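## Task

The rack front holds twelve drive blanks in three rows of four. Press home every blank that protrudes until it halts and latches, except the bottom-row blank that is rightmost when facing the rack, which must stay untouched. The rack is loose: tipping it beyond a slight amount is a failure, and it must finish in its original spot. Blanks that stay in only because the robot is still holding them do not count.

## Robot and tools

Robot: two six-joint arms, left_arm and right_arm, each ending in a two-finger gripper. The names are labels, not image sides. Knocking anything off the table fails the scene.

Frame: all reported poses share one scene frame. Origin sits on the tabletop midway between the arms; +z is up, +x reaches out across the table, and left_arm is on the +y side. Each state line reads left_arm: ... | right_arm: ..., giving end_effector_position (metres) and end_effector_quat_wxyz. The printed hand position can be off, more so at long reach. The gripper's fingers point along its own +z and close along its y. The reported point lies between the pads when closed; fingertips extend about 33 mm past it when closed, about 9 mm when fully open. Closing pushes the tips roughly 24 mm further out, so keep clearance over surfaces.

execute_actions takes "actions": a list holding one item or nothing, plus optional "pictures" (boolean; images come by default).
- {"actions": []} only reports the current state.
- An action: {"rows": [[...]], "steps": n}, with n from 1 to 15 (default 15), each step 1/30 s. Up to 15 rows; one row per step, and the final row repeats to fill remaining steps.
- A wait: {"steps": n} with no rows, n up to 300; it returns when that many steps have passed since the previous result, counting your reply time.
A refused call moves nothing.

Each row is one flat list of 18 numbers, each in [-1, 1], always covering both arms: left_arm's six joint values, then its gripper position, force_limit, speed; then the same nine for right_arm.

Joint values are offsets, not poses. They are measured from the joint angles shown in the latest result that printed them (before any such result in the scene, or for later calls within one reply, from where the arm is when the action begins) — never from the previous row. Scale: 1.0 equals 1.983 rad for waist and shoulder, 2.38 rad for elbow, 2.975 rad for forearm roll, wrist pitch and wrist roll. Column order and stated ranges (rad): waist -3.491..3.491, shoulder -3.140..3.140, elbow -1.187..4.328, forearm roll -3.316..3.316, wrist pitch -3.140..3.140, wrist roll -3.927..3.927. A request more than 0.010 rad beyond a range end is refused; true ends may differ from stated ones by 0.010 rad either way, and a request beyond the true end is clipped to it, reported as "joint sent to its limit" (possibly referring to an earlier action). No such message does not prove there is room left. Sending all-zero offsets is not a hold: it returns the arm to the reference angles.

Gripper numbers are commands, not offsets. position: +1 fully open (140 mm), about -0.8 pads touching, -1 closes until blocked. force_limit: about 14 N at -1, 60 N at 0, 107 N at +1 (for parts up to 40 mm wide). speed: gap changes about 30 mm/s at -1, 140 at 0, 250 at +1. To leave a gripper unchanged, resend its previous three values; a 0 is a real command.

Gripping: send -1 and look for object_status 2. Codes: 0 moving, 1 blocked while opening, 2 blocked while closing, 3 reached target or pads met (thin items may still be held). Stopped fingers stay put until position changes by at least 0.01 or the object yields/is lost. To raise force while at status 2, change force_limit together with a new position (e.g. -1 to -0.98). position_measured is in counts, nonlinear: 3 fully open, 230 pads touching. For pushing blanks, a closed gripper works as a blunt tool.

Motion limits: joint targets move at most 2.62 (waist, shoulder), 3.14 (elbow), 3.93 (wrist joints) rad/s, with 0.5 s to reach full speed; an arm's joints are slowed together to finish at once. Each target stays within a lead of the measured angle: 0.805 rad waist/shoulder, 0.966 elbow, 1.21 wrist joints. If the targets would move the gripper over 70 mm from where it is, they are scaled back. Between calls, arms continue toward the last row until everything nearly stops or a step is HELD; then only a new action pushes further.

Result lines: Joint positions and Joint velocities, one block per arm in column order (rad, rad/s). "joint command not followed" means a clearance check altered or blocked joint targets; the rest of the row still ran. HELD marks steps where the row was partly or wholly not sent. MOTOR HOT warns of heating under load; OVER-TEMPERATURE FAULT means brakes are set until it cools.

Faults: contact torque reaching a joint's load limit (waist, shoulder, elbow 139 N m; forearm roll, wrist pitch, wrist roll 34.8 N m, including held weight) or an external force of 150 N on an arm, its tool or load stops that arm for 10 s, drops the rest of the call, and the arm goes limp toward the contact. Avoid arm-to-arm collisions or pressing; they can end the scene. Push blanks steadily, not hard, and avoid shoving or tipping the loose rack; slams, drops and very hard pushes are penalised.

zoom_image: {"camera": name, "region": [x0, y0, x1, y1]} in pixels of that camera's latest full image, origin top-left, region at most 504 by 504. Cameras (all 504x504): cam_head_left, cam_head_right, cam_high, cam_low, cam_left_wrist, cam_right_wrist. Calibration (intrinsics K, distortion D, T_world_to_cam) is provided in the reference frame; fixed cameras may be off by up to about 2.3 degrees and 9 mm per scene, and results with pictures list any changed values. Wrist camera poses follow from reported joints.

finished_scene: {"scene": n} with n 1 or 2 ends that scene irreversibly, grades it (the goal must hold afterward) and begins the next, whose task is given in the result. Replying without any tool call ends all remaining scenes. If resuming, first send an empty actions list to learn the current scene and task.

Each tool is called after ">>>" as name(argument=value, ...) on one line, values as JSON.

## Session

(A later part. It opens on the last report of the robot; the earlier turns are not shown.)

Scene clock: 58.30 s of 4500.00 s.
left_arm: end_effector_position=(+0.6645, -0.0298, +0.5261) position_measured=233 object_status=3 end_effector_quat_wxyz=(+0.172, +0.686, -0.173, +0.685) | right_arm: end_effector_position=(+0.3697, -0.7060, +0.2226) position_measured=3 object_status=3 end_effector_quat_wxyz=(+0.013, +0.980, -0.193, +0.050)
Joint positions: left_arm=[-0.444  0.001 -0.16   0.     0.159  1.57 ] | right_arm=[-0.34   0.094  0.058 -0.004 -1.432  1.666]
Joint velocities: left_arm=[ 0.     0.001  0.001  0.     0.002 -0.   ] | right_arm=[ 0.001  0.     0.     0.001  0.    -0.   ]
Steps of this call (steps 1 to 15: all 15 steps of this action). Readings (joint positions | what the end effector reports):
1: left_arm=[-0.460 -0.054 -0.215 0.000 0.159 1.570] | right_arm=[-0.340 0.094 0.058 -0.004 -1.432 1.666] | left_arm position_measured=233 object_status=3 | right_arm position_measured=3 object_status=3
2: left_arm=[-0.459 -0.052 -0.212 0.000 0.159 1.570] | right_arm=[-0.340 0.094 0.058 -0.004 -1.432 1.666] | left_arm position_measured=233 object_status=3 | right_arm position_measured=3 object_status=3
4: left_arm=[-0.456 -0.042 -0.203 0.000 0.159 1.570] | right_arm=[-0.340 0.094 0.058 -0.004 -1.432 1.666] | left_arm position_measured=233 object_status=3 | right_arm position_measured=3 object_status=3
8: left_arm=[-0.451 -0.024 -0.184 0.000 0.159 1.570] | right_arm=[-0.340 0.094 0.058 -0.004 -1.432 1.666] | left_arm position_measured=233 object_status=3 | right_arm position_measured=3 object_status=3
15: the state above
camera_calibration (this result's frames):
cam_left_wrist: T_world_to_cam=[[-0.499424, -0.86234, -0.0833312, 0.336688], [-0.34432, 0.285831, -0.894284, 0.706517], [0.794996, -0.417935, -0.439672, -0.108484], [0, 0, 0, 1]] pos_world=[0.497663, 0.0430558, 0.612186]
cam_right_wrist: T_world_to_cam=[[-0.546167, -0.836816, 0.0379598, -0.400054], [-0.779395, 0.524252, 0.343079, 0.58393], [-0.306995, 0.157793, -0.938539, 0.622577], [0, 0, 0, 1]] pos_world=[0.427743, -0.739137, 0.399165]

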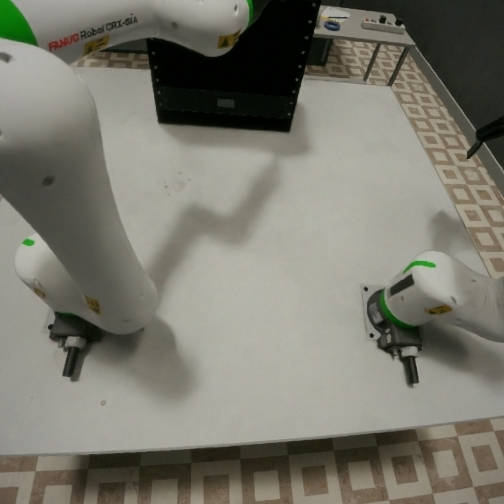

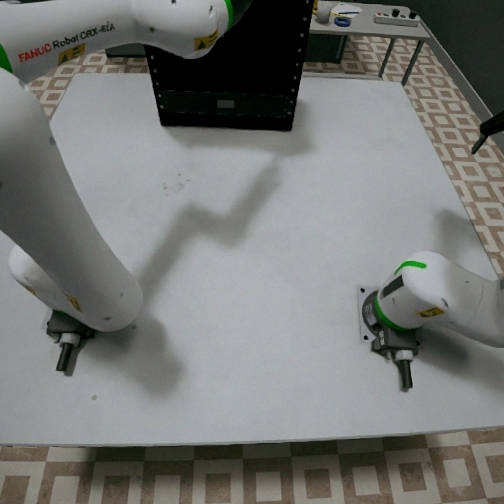

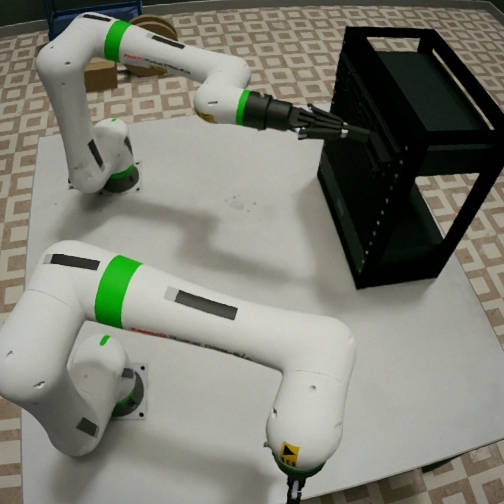

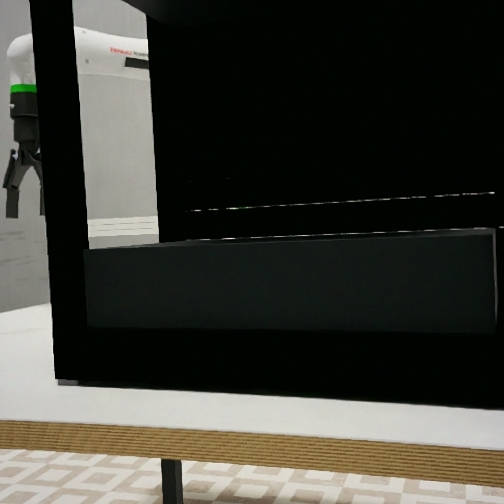

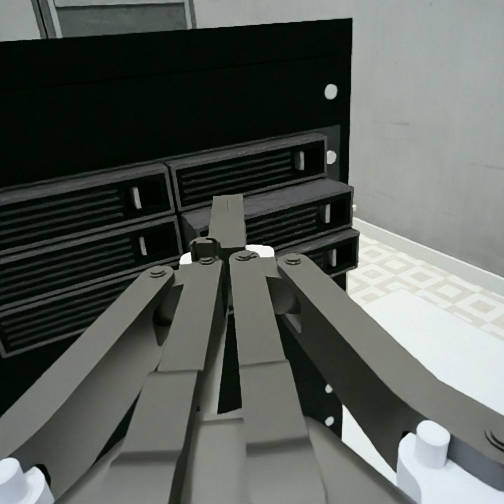

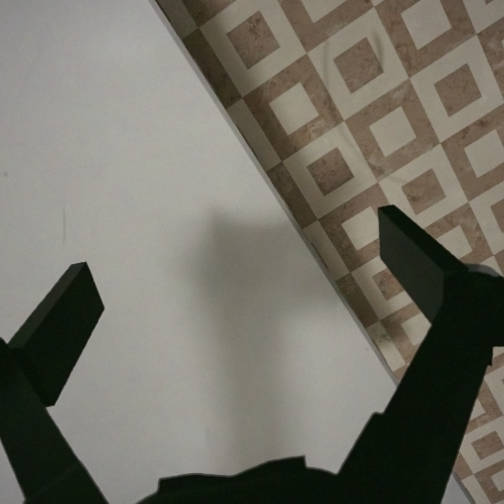

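Only the middle one moves. Continue.

>>> execute_actions(actions=[{"rows":[[0.0055,0.0185,0.0155,0,0,0,-1,0,1,0,0,0,0,0,0,1,0,0]],"steps":10}], pictures=false)

>>> execute_actions(actions=[{"rows":[[0.002,0.007,0.0058,0,0,0,-1,0,1,0,0,0,0,0,0,1,0,0]],"steps":10}])

Scene clock: 61.83 s of 4500.00 s.
left_arm: end_effector_position=(+0.6831, -0.0298, +0.5260) position_measured=233 object_status=3 end_effector_quat_wxyz=(+0.169, +0.687, -0.169, +0.686) | right_arm: end_effector_position=(+0.3697, -0.7060, +0.2226) position_measured=3 object_status=3 end_effector_quat_wxyz=(+0.013, +0.980, -0.193, +0.050)
Joint positions: left_arm=[-0.433  0.037 -0.123  0.     0.159  1.57 ] | right_arm=[-0.34   0.094  0.058 -0.004 -1.432  1.666]
Joint velocities: left_arm=[ 0.001  0.001  0.001 -0.001  0.001 -0.   ] | right_arm=[ 0.    -0.    -0.     0.001  0.     0.   ]
Steps of this call (steps 1 to 15: the robot went on to your last target; steps 16 to 90: nothing new was sent; then 0.20 s passed at rest; steps 91 to 100: all 10 steps of this action). Readings (joint positions | what the end effector reports):
91: left_arm=[-0.444 0.001 -0.159 0.000 0.159 1.570] | right_arm=[-0.340 0.094 0.058 -0.004 -1.432 1.666] | left_arm position_measured=233 object_status=3 | right_arm position_measured=3 object_status=3
92: left_arm=[-0.443 0.003 -0.157 0.000 0.159 1.570] | right_arm=[-0.340 0.094 0.058 -0.004 -1.432 1.666] | left_arm position_measured=233 object_status=3 | right_arm position_measured=3 object_status=3
94: left_arm=[-0.437 0.022 -0.138 0.000 0.159 1.570] | right_arm=[-0.340 0.094 0.058 -0.004 -1.432 1.666] | left_arm position_measured=233 object_status=3 | right_arm position_measured=3 object_status=3
98: left_arm=[-0.433 0.037 -0.123 0.000 0.159 1.570] | right_arm=[-0.340 0.094 0.058 -0.004 -1.432 1.666] | left_arm position_measured=233 object_status=3 | right_arm position_measured=3 object_status=3
100: the state above

Scene clock: 62.17 s of 4500.00 s.
left_arm: end_effector_position=(+0.6900, -0.0299, +0.5257) position_measured=233 object_status=3 end_effector_quat_wxyz=(+0.167, +0.687, -0.168, +0.687) | right_arm: end_effector_position=(+0.3697, -0.7060, +0.2226) position_measured=3 object_status=3 end_effector_quat_wxyz=(+0.013, +0.980, -0.193, +0.050)
Joint positions: left_arm=[-0.429  0.051 -0.109  0.     0.159  1.57 ] | right_arm=[-0.34   0.094  0.058 -0.004 -1.432  1.666]
Joint velocities: left_arm=[-0.     0.001  0.001  0.002 -0.001  0.   ] | right_arm=[-0.    -0.     0.     0.001 -0.001 -0.   ]
Steps of this call (steps 1 to 10: all 10 steps of this action). Readings (joint positions | what the end effector reports):
1: left_arm=[-0.433 0.037 -0.123 0.000 0.159 1.570] | right_arm=[-0.340 0.094 0.058 -0.004 -1.432 1.666] | left_arm position_measured=233 object_status=3 | right_arm position_measured=3 object_status=3
2: left_arm=[-0.432 0.039 -0.120 0.000 0.159 1.570] | right_arm=[-0.340 0.094 0.058 -0.004 -1.432 1.666] | left_arm position_measured=233 object_status=3 | right_arm position_measured=3 object_status=3
4: left_arm=[-0.429 0.049 -0.111 0.000 0.159 1.570] | right_arm=[-0.340 0.094 0.058 -0.004 -1.432 1.666] | left_arm position_measured=233 object_status=3 | right_arm position_measured=3 object_status=3
8: left_arm=[-0.429 0.051 -0.109 0.000 0.159 1.570] | right_arm=[-0.340 0.094 0.058 -0.004 -1.432 1.666] | left_arm position_measured=233 object_status=3 | right_arm position_measured=3 object_status=3
10: the state above
camera_calibration (this result's frames):
cam_left_wrist: T_world_to_cam=[[-0.486521, -0.869678, -0.0834082, 0.340188], [-0.348374, 0.280664, -0.894351, 0.717628], [0.801207, -0.406063, -0.439522, -0.133047], [0, 0, 0, 1]] pos_world=[0.52211, 0.0404166, 0.611709]
cam_right_wrist: T_world_to_cam=[[-0.546167, -0.836816, 0.0379597, -0.400054], [-0.779395, 0.524253, 0.343079, 0.58393], [-0.306995, 0.157793, -0.938539, 0.622578], [0, 0, 0, 1]] pos_world=[0.427743, -0.739137, 0.399165]

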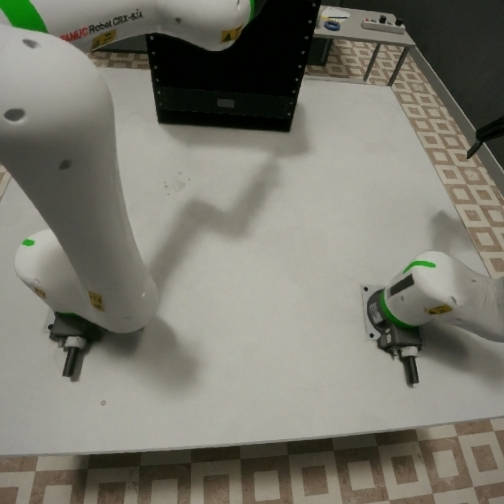

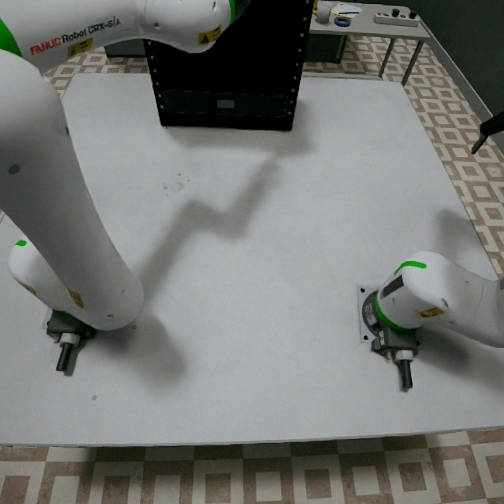

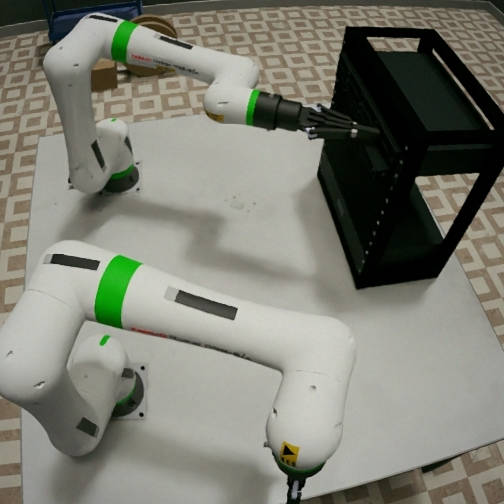

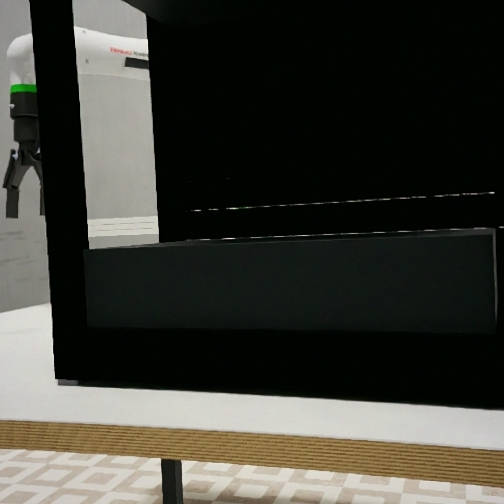

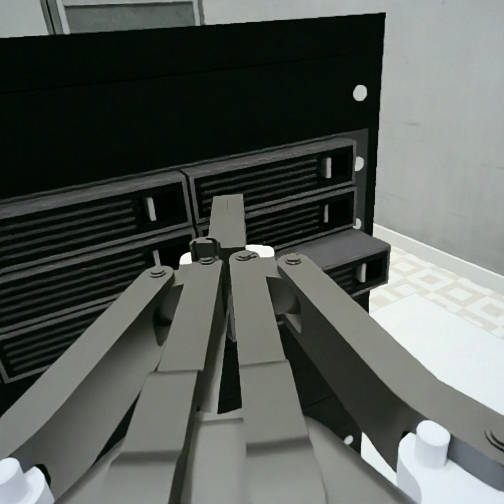

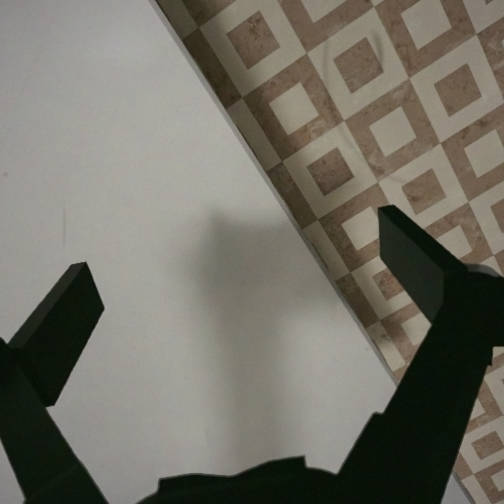

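>>> execute_actions(actions=[{"rows":[[0.0009,0.003,0.0025,0,0,0,-1,0,1,0,0,0,0,0,0,1,0,0]],"steps":10}])

>>> zoom_image(camera="cam_left_wrist", region=[120,120,400,300])

Scene clock: 69.23 s of 4500.00 s.
left_arm: end_effector_position=(+0.6929, -0.0299, +0.5256) position_measured=233 object_status=3 end_effector_quat_wxyz=(+0.167, +0.687, -0.167, +0.687) | right_arm: end_effector_position=(+0.3697, -0.7060, +0.2226) position_measured=3 object_status=3 end_effector_quat_wxyz=(+0.013, +0.980, -0.193, +0.050)
Joint positions: left_arm=[-0.427  0.057 -0.103  0.     0.159  1.57 ] | right_arm=[-0.34   0.094  0.058 -0.004 -1.432  1.666]
Joint velocities: left_arm=[0.002 0.001 0.001 0.001 0.001 0.   ] | right_arm=[ 0.002 -0.     0.     0.001 -0.     0.   ]
Steps of this call (steps 1 to 15: the robot went on to your last target; steps 16 to 90: nothing new was sent; then 3.73 s passed at rest; steps 91 to 100: all 10 steps of this action). Readings (joint positions | what the end effector reports):
91: left_arm=[-0.429 0.051 -0.109 0.000 0.159 1.570] | right_arm=[-0.340 0.094 0.058 -0.004 -1.432 1.666] | left_arm position_measured=233 object_status=3 | right_arm position_measured=3 object_status=3
92: left_arm=[-0.428 0.053 -0.107 0.000 0.159 1.570] | right_arm=[-0.340 0.094 0.058 -0.004 -1.432 1.666] | left_arm position_measured=233 object_status=3 | right_arm position_measured=3 object_status=3
94: left_arm=[-0.427 0.056 -0.104 0.000 0.159 1.570] | right_arm=[-0.340 0.094 0.058 -0.004 -1.432 1.666] | left_arm position_measured=233 object_status=3 | right_arm position_measured=3 object_status=3
98: left_arm=[-0.427 0.057 -0.103 0.000 0.159 1.570] | right_arm=[-0.340 0.094 0.058 -0.004 -1.432 1.666] | left_arm position_measured=233 object_status=3 | right_arm position_measured=3 object_status=3
100: the state above
camera_calibration (this result's frames):
cam_left_wrist: T_world_to_cam=[[-0.485041, -0.8705, -0.0834563, 0.340599], [-0.348763, 0.280076, -0.894383, 0.718862], [0.801935, -0.404706, -0.439447, -0.135945], [0, 0, 0, 1]] pos_world=[0.524936, 0.0401381, 0.611623]
cam_right_wrist: T_world_to_cam=[[-0.546167, -0.836816, 0.0379598, -0.400054], [-0.779395, 0.524253, 0.343079, 0.58393], [-0.306995, 0.157793, -0.938539, 0.622578], [0, 0, 0, 1]] pos_world=[0.427743, -0.739137, 0.399165]

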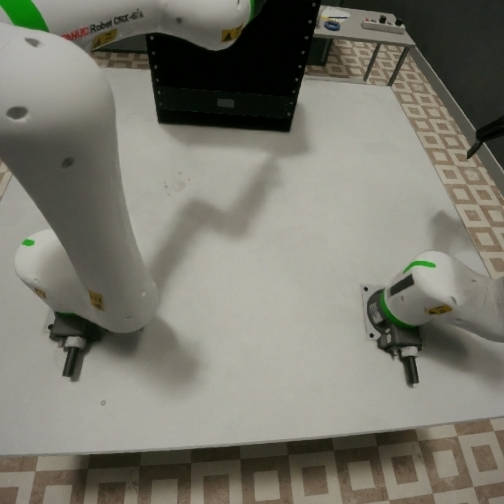

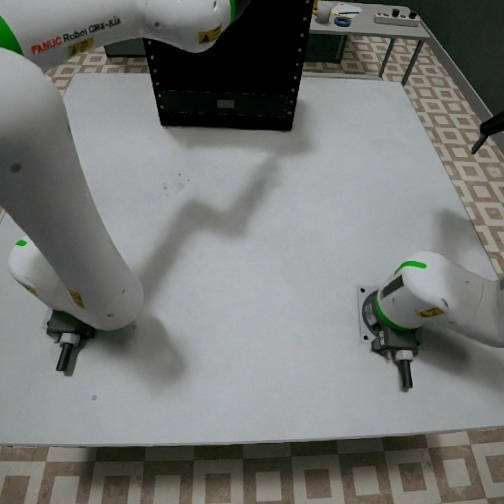

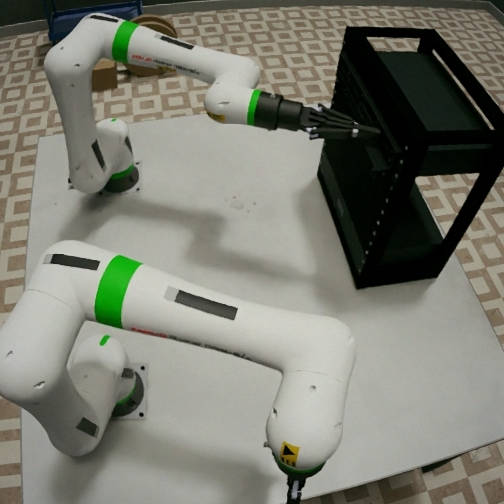

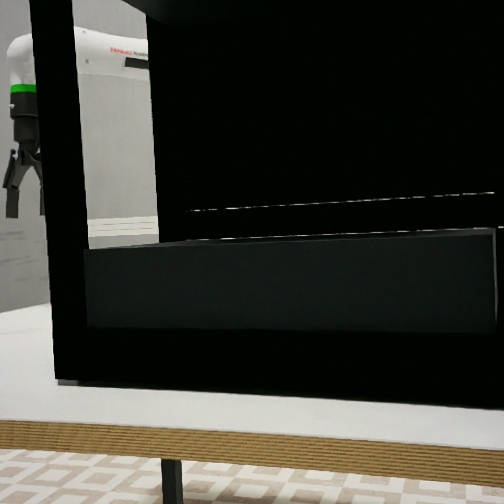

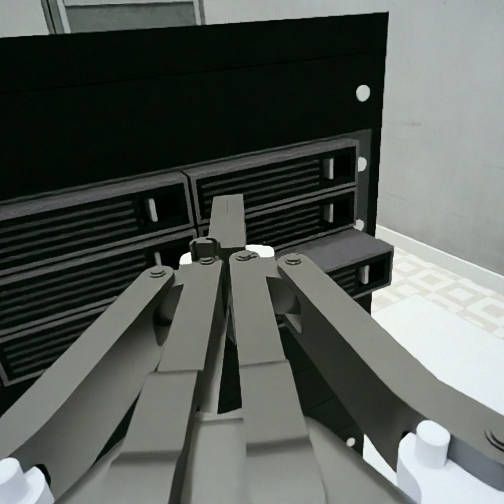

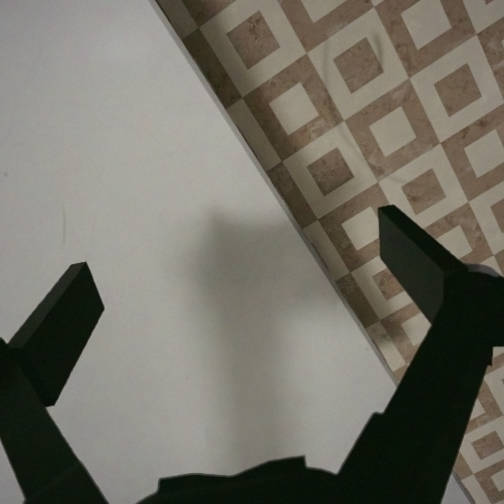

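Region (120, 120, 400, 300) of cam_left_wrist's 504x504 image, scaled by 1.800, with more detail than that image has; it fills the top 324 rows of this view, and the rest is white.

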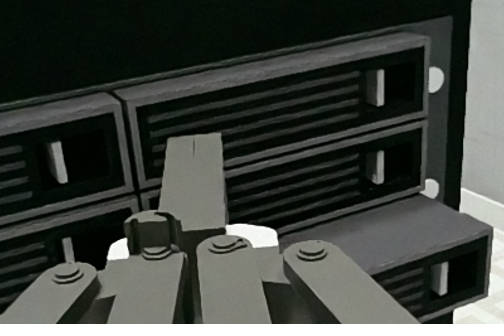

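>>> execute_actions(actions=[{"rows":[[-0.0166,-0.056,-0.047,0,0,0,-1,0,1,0,0,0,0,0,0,1,0,0]],"steps":14}], pictures=false)

>>> execute_actions(actions=[{"rows":[[0.057,-0.0293,-0.0471,0,0.0185,0,-1,0,1,0,0,0,0,0,0,1,0,0]]}], pictures=false)

>>> execute_actions(actions=[{"rows":[[0.008,0.035,0.026,0,0.0025,0,-1,0,1,0,0,0,0,0,0,1,0,0]],"steps":12}], pictures=false)

>>> execute_actions(actions=[{"rows":[[0.0007,0.003,0.0025,0,0,0,-1,0,1,0,0,0,0,0,0,1,0,0]],"steps":10}])

>>> zoom_image(camera="cam_left_wrist", region=[60,70,400,290])

Scene clock: 77.53 s of 4500.00 s.
left_arm: end_effector_position=(+0.6369, -0.0289, +0.5251) position_measured=233 object_status=3 end_effector_quat_wxyz=(+0.178, +0.685, -0.178, +0.684) | right_arm: end_effector_position=(+0.3697, -0.7060, +0.2226) position_measured=3 object_status=3 end_effector_quat_wxyz=(+0.013, +0.980, -0.193, +0.050)
Joint positions: left_arm=[-0.46  -0.054 -0.215  0.     0.159  1.57 ] | right_arm=[-0.34   0.094  0.058 -0.004 -1.432  1.666]
Joint velocities: left_arm=[ 0.001 -0.     0.    -0.001  0.    -0.   ] | right_arm=[-0.001 -0.     0.    -0.002 -0.    -0.   ]
Steps of this call (steps 1 to 15: the robot went on to your last target; steps 16 to 90: nothing new was sent; then 4.83 s passed at rest; steps 91 to 104: all 14 steps of this action). Readings (joint positions | what the end effector reports):
91: left_arm=[-0.427 0.057 -0.103 0.000 0.159 1.570] | right_arm=[-0.340 0.094 0.058 -0.004 -1.432 1.666] | left_arm position_measured=233 object_status=3 | right_arm position_measured=3 object_status=3
92: left_arm=[-0.427 0.055 -0.105 0.000 0.159 1.570] | right_arm=[-0.340 0.094 0.058 -0.004 -1.432 1.666] | left_arm position_measured=233 object_status=3 | right_arm position_measured=3 object_status=3
94: left_arm=[-0.433 0.035 -0.126 0.001 0.159 1.570] | right_arm=[-0.340 0.094 0.058 -0.004 -1.432 1.666] | left_arm position_measured=233 object_status=3 | right_arm position_measured=3 object_status=3
98: left_arm=[-0.456 -0.042 -0.203 0.000 0.159 1.570] | right_arm=[-0.340 0.094 0.058 -0.004 -1.432 1.666] | left_arm position_measured=233 object_status=3 | right_arm position_measured=3 object_status=3
104: the state above

Scene clock: 78.03 s of 4500.00 s.
left_arm: end_effector_position=(+0.6618, +0.0525, +0.5007) position_measured=233 object_status=3 end_effector_quat_wxyz=(+0.139, +0.693, -0.139, +0.693) | right_arm: end_effector_position=(+0.3697, -0.7060, +0.2226) position_measured=3 object_status=3 end_effector_quat_wxyz=(+0.013, +0.980, -0.193, +0.050)
Joint positions: left_arm=[-0.347 -0.112 -0.327  0.     0.214  1.57 ] | right_arm=[-0.34   0.094  0.058 -0.004 -1.432  1.666]
Joint velocities: left_arm=[-0.002  0.001 -0.001  0.001 -0.002 -0.   ] | right_arm=[ 0.001  0.     0.     0.001  0.001 -0.   ]
Steps of this call (steps 1 to 15: all 15 steps of this action). Readings (joint positions | what the end effector reports):
1: left_arm=[-0.460 -0.054 -0.215 0.000 0.159 1.570] | right_arm=[-0.340 0.094 0.058 -0.004 -1.432 1.666] | left_arm position_measured=233 object_status=3 | right_arm position_measured=3 object_status=3
2: left_arm=[-0.458 -0.055 -0.217 0.000 0.160 1.570] | right_arm=[-0.340 0.094 0.058 -0.004 -1.432 1.666] | left_arm position_measured=233 object_status=3 | right_arm position_measured=3 object_status=3
4: left_arm=[-0.437 -0.066 -0.238 0.000 0.171 1.570] | right_arm=[-0.340 0.094 0.058 -0.004 -1.432 1.666] | left_arm position_measured=233 object_status=3 | right_arm position_measured=3 object_status=3
8: left_arm=[-0.362 -0.104 -0.312 0.000 0.207 1.570] | right_arm=[-0.340 0.094 0.058 -0.004 -1.432 1.666] | left_arm position_measured=233 object_status=3 | right_arm position_measured=3 object_status=3
15: the state above

Scene clock: 78.43 s of 4500.00 s.
left_arm: end_effector_position=(+0.6937, +0.0522, +0.4996) position_measured=233 object_status=3 end_effector_quat_wxyz=(+0.134, +0.695, -0.134, +0.694) | right_arm: end_effector_position=(+0.3697, -0.7060, +0.2226) position_measured=3 object_status=3 end_effector_quat_wxyz=(+0.013, +0.980, -0.193, +0.050)
Joint positions: left_arm=[-0.331 -0.043 -0.265  0.     0.222  1.57 ] | right_arm=[-0.34   0.094  0.058 -0.004 -1.432  1.666]
Joint velocities: left_arm=[-0.    -0.    -0.    -0.001  0.002  0.   ] | right_arm=[-0.001 -0.     0.     0.001  0.     0.   ]
Steps of this call (steps 1 to 12: all 12 steps of this action). Readings (joint positions | what the end effector reports):
1: left_arm=[-0.347 -0.112 -0.327 0.000 0.214 1.570] | right_arm=[-0.340 0.094 0.058 -0.004 -1.432 1.666] | left_arm position_measured=233 object_status=3 | right_arm position_measured=3 object_status=3
2: left_arm=[-0.346 -0.110 -0.325 0.000 0.215 1.570] | right_arm=[-0.340 0.094 0.058 -0.004 -1.432 1.666] | left_arm position_measured=233 object_status=3 | right_arm position_measured=3 object_status=3
4: left_arm=[-0.342 -0.090 -0.306 0.000 0.217 1.570] | right_arm=[-0.340 0.094 0.058 -0.004 -1.432 1.666] | left_arm position_measured=233 object_status=3 | right_arm position_measured=3 object_status=3
8: left_arm=[-0.331 -0.043 -0.266 0.000 0.222 1.570] | right_arm=[-0.340 0.094 0.058 -0.004 -1.432 1.666] | left_arm position_measured=233 object_status=3 | right_arm position_measured=3 object_status=3
12: the state above

Scene clock: 78.77 s of 4500.00 s.
left_arm: end_effector_position=(+0.6964, +0.0521, +0.4998) position_measured=233 object_status=3 end_effector_quat_wxyz=(+0.133, +0.695, -0.133, +0.694) | right_arm: end_effector_position=(+0.3697, -0.7060, +0.2226) position_measured=3 object_status=3 end_effector_quat_wxyz=(+0.013, +0.980, -0.193, +0.050)
Joint positions: left_arm=[-0.33  -0.037 -0.259  0.     0.222  1.57 ] | right_arm=[-0.34   0.094  0.058 -0.004 -1.432  1.666]
Joint velocities: left_arm=[-0.001  0.001  0.001 -0.001 -0.002 -0.   ] | right_arm=[ 0.001  0.    -0.    -0.    -0.    -0.   ]
Steps of this call (steps 1 to 10: all 10 steps of this action). Readings (joint positions | what the end effector reports):
1: left_arm=[-0.331 -0.043 -0.265 0.000 0.222 1.570] | right_arm=[-0.340 0.094 0.058 -0.004 -1.432 1.666] | left_arm position_measured=233 object_status=3 | right_arm position_measured=3 object_status=3
2: left_arm=[-0.331 -0.041 -0.263 0.000 0.222 1.570] | right_arm=[-0.340 0.094 0.058 -0.004 -1.432 1.666] | left_arm position_measured=233 object_status=3 | right_arm position_measured=3 object_status=3
4: left_arm=[-0.330 -0.037 -0.260 0.000 0.222 1.570] | right_arm=[-0.340 0.094 0.058 -0.004 -1.432 1.666] | left_arm position_measured=233 object_status=3 | right_arm position_measured=3 object_status=3
8: left_arm=[-0.330 -0.037 -0.259 0.000 0.222 1.570] | right_arm=[-0.340 0.094 0.058 -0.004 -1.432 1.666] | left_arm position_measured=233 object_status=3 | right_arm position_measured=3 object_status=3
10: the state above
camera_calibration (this result's frames):
cam_left_wrist: T_world_to_cam=[[-0.398214, -0.913484, -0.0835027, 0.353332], [-0.374166, 0.244873, -0.894448, 0.69355], [0.837511, -0.324938, -0.439307, -0.145893], [0, 0, 0, 1]] pos_world=[0.522392, 0.105525, 0.585756]
cam_right_wrist: T_world_to_cam=[[-0.546167, -0.836816, 0.0379597, -0.400054], [-0.779395, 0.524252, 0.343079, 0.58393], [-0.306994, 0.157793, -0.938539, 0.622577], [0, 0, 0, 1]] pos_world=[0.427743, -0.739137, 0.399165]

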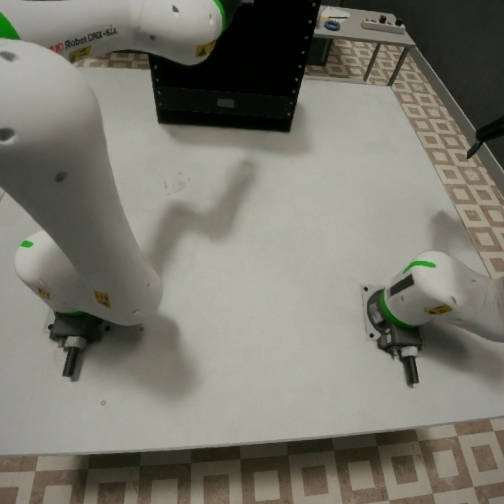

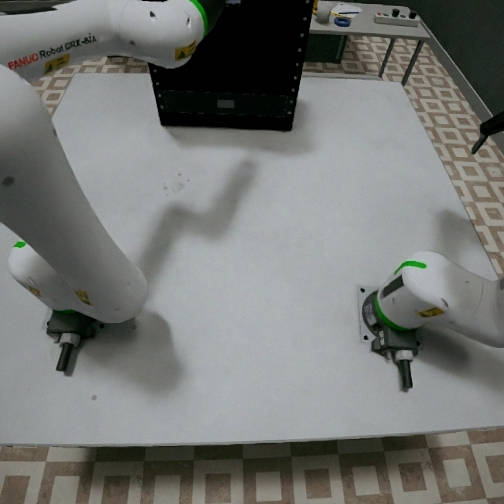

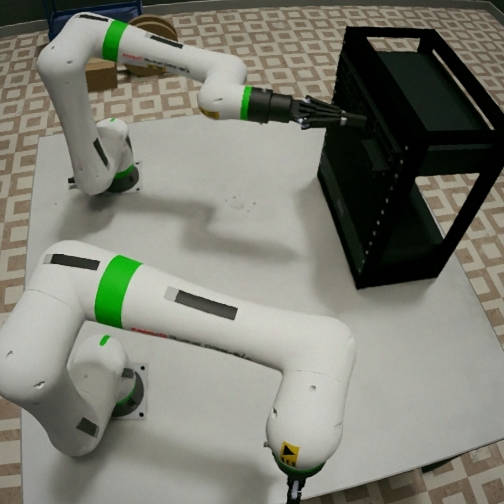

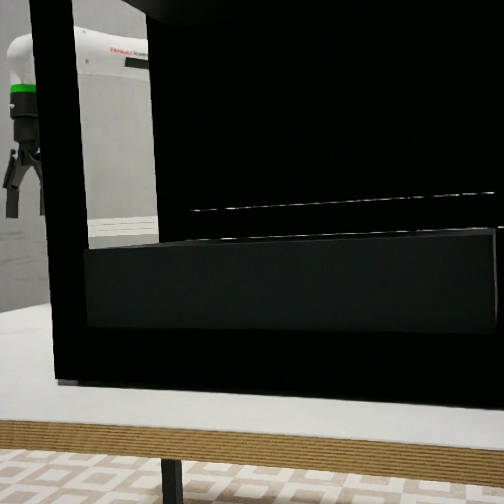

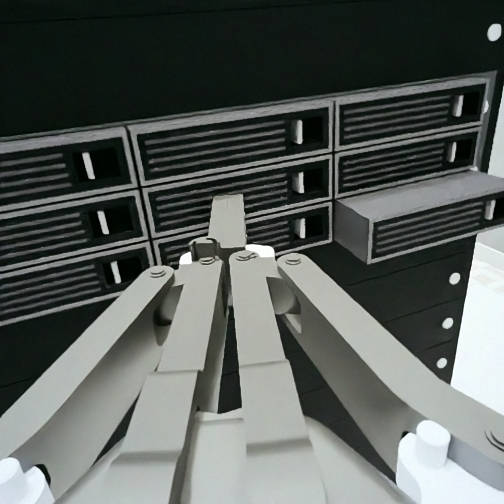

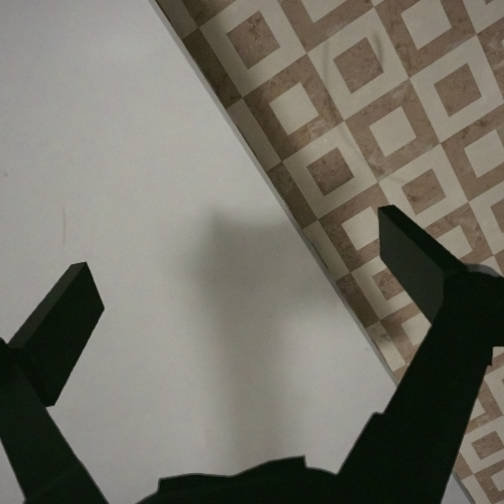

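Region (60, 70, 400, 290) of cam_left_wrist's 504x504 image, scaled by 1.482, with more detail than that image has; it fills the top 326 rows of this view, and the rest is white.

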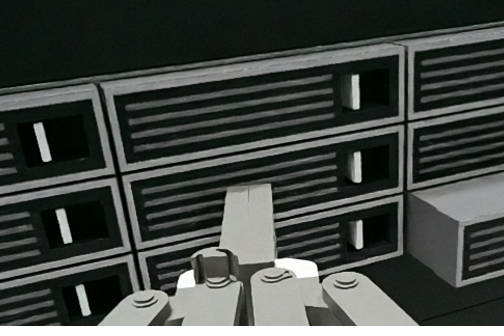

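Both latched. Retreat and check the left columns.

>>> execute_actions(actions=[{"rows":[[0,-0.12,-0.09,0,-0.01,0,-1,0,1,0,0,0,0,0,0,1,0,0]]}], pictures=false)

>>> execute_actions(actions=[{"rows":[[0.09,-0.07,-0.05,0,0,0,-1,0,1,0,0,0,0,0,0,1,0,0]]}])

>>> zoom_image(camera="cam_left_wrist", region=[0,40,504,300])

Scene clock: 83.47 s of 4500.00 s.
left_arm: end_effector_position=(+0.6092, +0.0870, +0.4926) position_measured=233 object_status=3 end_effector_quat_wxyz=(+0.133, +0.697, -0.134, +0.692) | right_arm: end_effector_position=(+0.3697, -0.7060, +0.2226) position_measured=3 object_status=3 end_effector_quat_wxyz=(+0.013, +0.980, -0.193, +0.050)
Joint positions: left_arm=[-0.33  -0.275 -0.473  0.     0.192  1.57 ] | right_arm=[-0.34   0.094  0.058 -0.004 -1.432  1.666]
Joint velocities: left_arm=[-0.001 -0.    -0.005 -0.    -0.001  0.   ] | right_arm=[ 0. -0. -0.  0. -0.  0.]
Steps of this call (steps 1 to 15: the robot went on to your last target; steps 16 to 90: nothing new was sent; then 1.20 s passed at rest; steps 91 to 105: all 15 steps of this action). Readings (joint positions | what the end effector reports):
91: left_arm=[-0.330 -0.037 -0.259 0.000 0.222 1.570] | right_arm=[-0.340 0.094 0.058 -0.004 -1.432 1.666] | left_arm position_measured=233 object_status=3 | right_arm position_measured=3 object_status=3
92: left_arm=[-0.330 -0.039 -0.261 0.000 0.222 1.570] | right_arm=[-0.340 0.094 0.058 -0.004 -1.432 1.666] | left_arm position_measured=233 object_status=3 | right_arm position_measured=3 object_status=3
94: left_arm=[-0.329 -0.059 -0.280 0.000 0.219 1.570] | right_arm=[-0.340 0.094 0.058 -0.004 -1.432 1.666] | left_arm position_measured=233 object_status=3 | right_arm position_measured=3 object_status=3
98: left_arm=[-0.329 -0.167 -0.377 0.000 0.205 1.570] | right_arm=[-0.340 0.094 0.058 -0.004 -1.432 1.666] | left_arm position_measured=233 object_status=3 | right_arm position_measured=3 object_status=3
105: the state above

Scene clock: 83.97 s of 4500.00 s.
left_arm: end_effector_position=(+0.6145, +0.2045, +0.4889) position_measured=233 object_status=3 end_effector_quat_wxyz=(+0.071, +0.699, -0.071, +0.708) | right_arm: end_effector_position=(+0.3697, -0.7060, +0.2226) position_measured=3 object_status=3 end_effector_quat_wxyz=(+0.013, +0.980, -0.193, +0.050)
Joint positions: left_arm=[-0.151 -0.413 -0.592  0.     0.192  1.57 ] | right_arm=[-0.34   0.094  0.058 -0.004 -1.432  1.666]
Joint velocities: left_arm=[ 0.002  0.001 -0.002 -0.001  0.001  0.   ] | right_arm=[ 0.     0.     0.    -0.001 -0.001  0.   ]
Steps of this call (steps 1 to 15: all 15 steps of this action). Readings (joint positions | what the end effector reports):
1: left_arm=[-0.330 -0.275 -0.473 0.000 0.192 1.570] | right_arm=[-0.340 0.094 0.058 -0.004 -1.432 1.666] | left_arm position_measured=233 object_status=3 | right_arm position_measured=3 object_status=3
2: left_arm=[-0.328 -0.276 -0.475 0.000 0.192 1.570] | right_arm=[-0.340 0.094 0.058 -0.004 -1.432 1.666] | left_arm position_measured=233 object_status=3 | right_arm position_measured=3 object_status=3
4: left_arm=[-0.307 -0.293 -0.489 0.000 0.192 1.570] | right_arm=[-0.340 0.094 0.058 -0.004 -1.432 1.666] | left_arm position_measured=233 object_status=3 | right_arm position_measured=3 object_status=3
8: left_arm=[-0.218 -0.362 -0.548 0.000 0.192 1.570] | right_arm=[-0.340 0.094 0.058 -0.004 -1.432 1.666] | left_arm position_measured=233 object_status=3 | right_arm position_measured=3 object_status=3
15: the state above
camera_calibration (this result's frames):
cam_left_wrist: T_world_to_cam=[[-0.228623, -0.969892, -0.0839152, 0.366527], [-0.399462, 0.172069, -0.900457, 0.649168], [0.887785, -0.172344, -0.426774, -0.100757], [0, 0, 0, 1]] pos_world=[0.432565, 0.226425, 0.572305]
cam_right_wrist: T_world_to_cam=[[-0.546167, -0.836816, 0.0379597, -0.400054], [-0.779395, 0.524252, 0.343079, 0.58393], [-0.306995, 0.157793, -0.938539, 0.622577], [0, 0, 0, 1]] pos_world=[0.427743, -0.739137, 0.399165]

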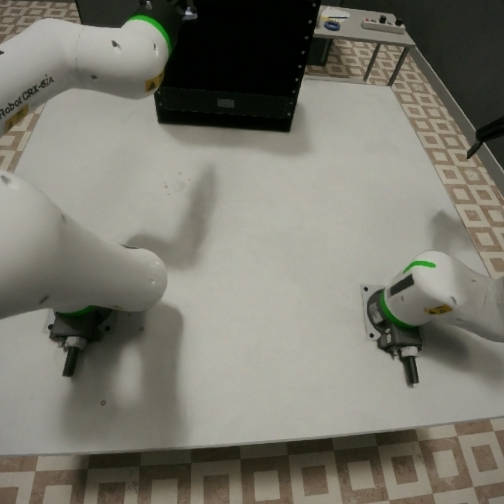

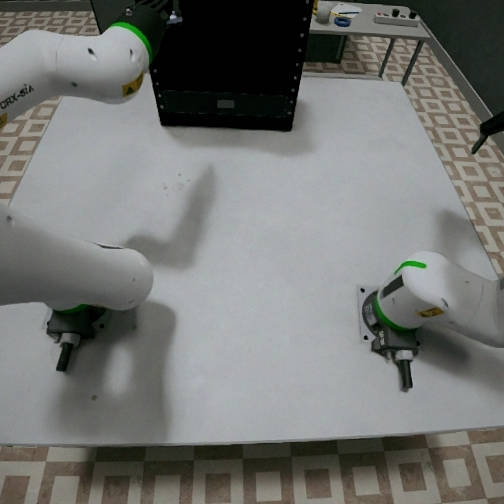

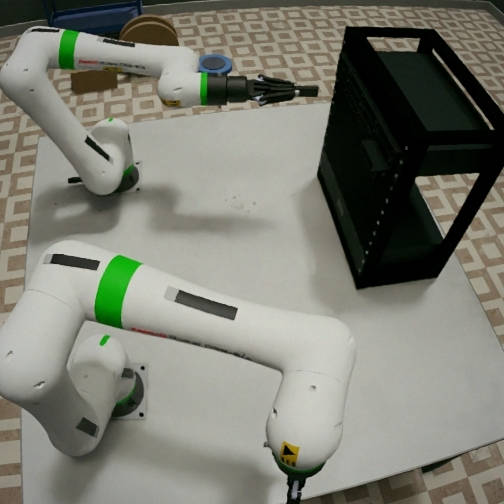

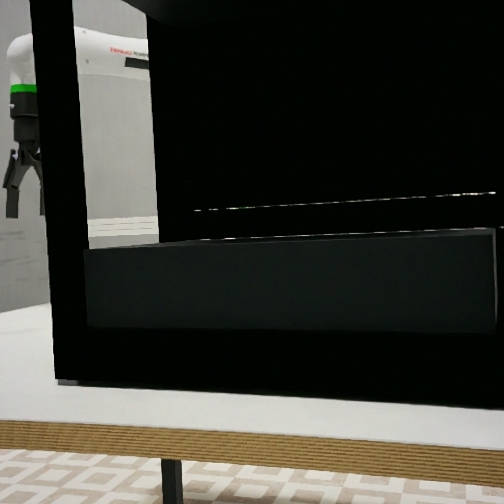

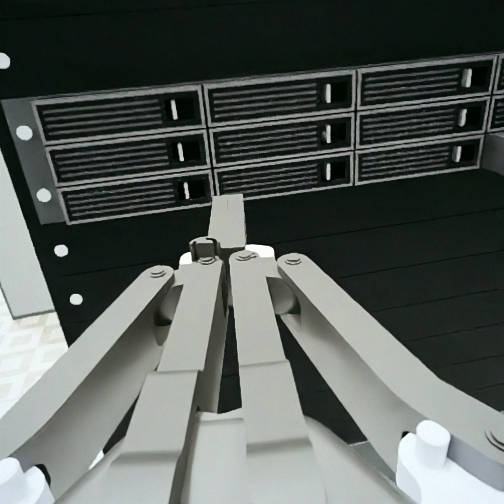

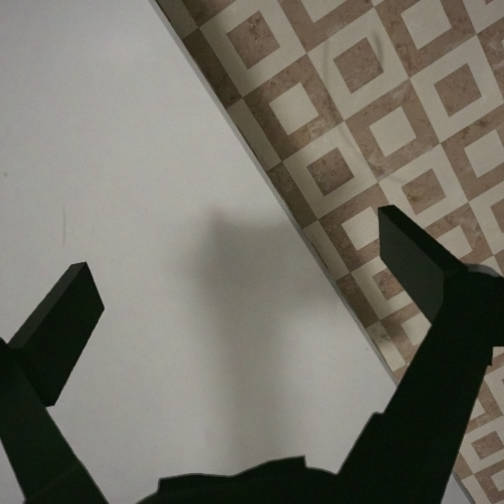

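Region (0, 40, 504, 300) of cam_left_wrist's 504x504 image, scaled by 1.000; it fills the top 260 rows of this view, and the rest is white.

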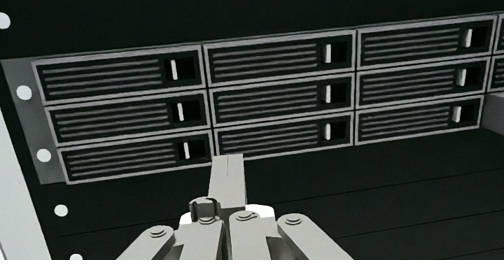

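>>> finished_scene(scene=1)

The scene is finished: the task was done.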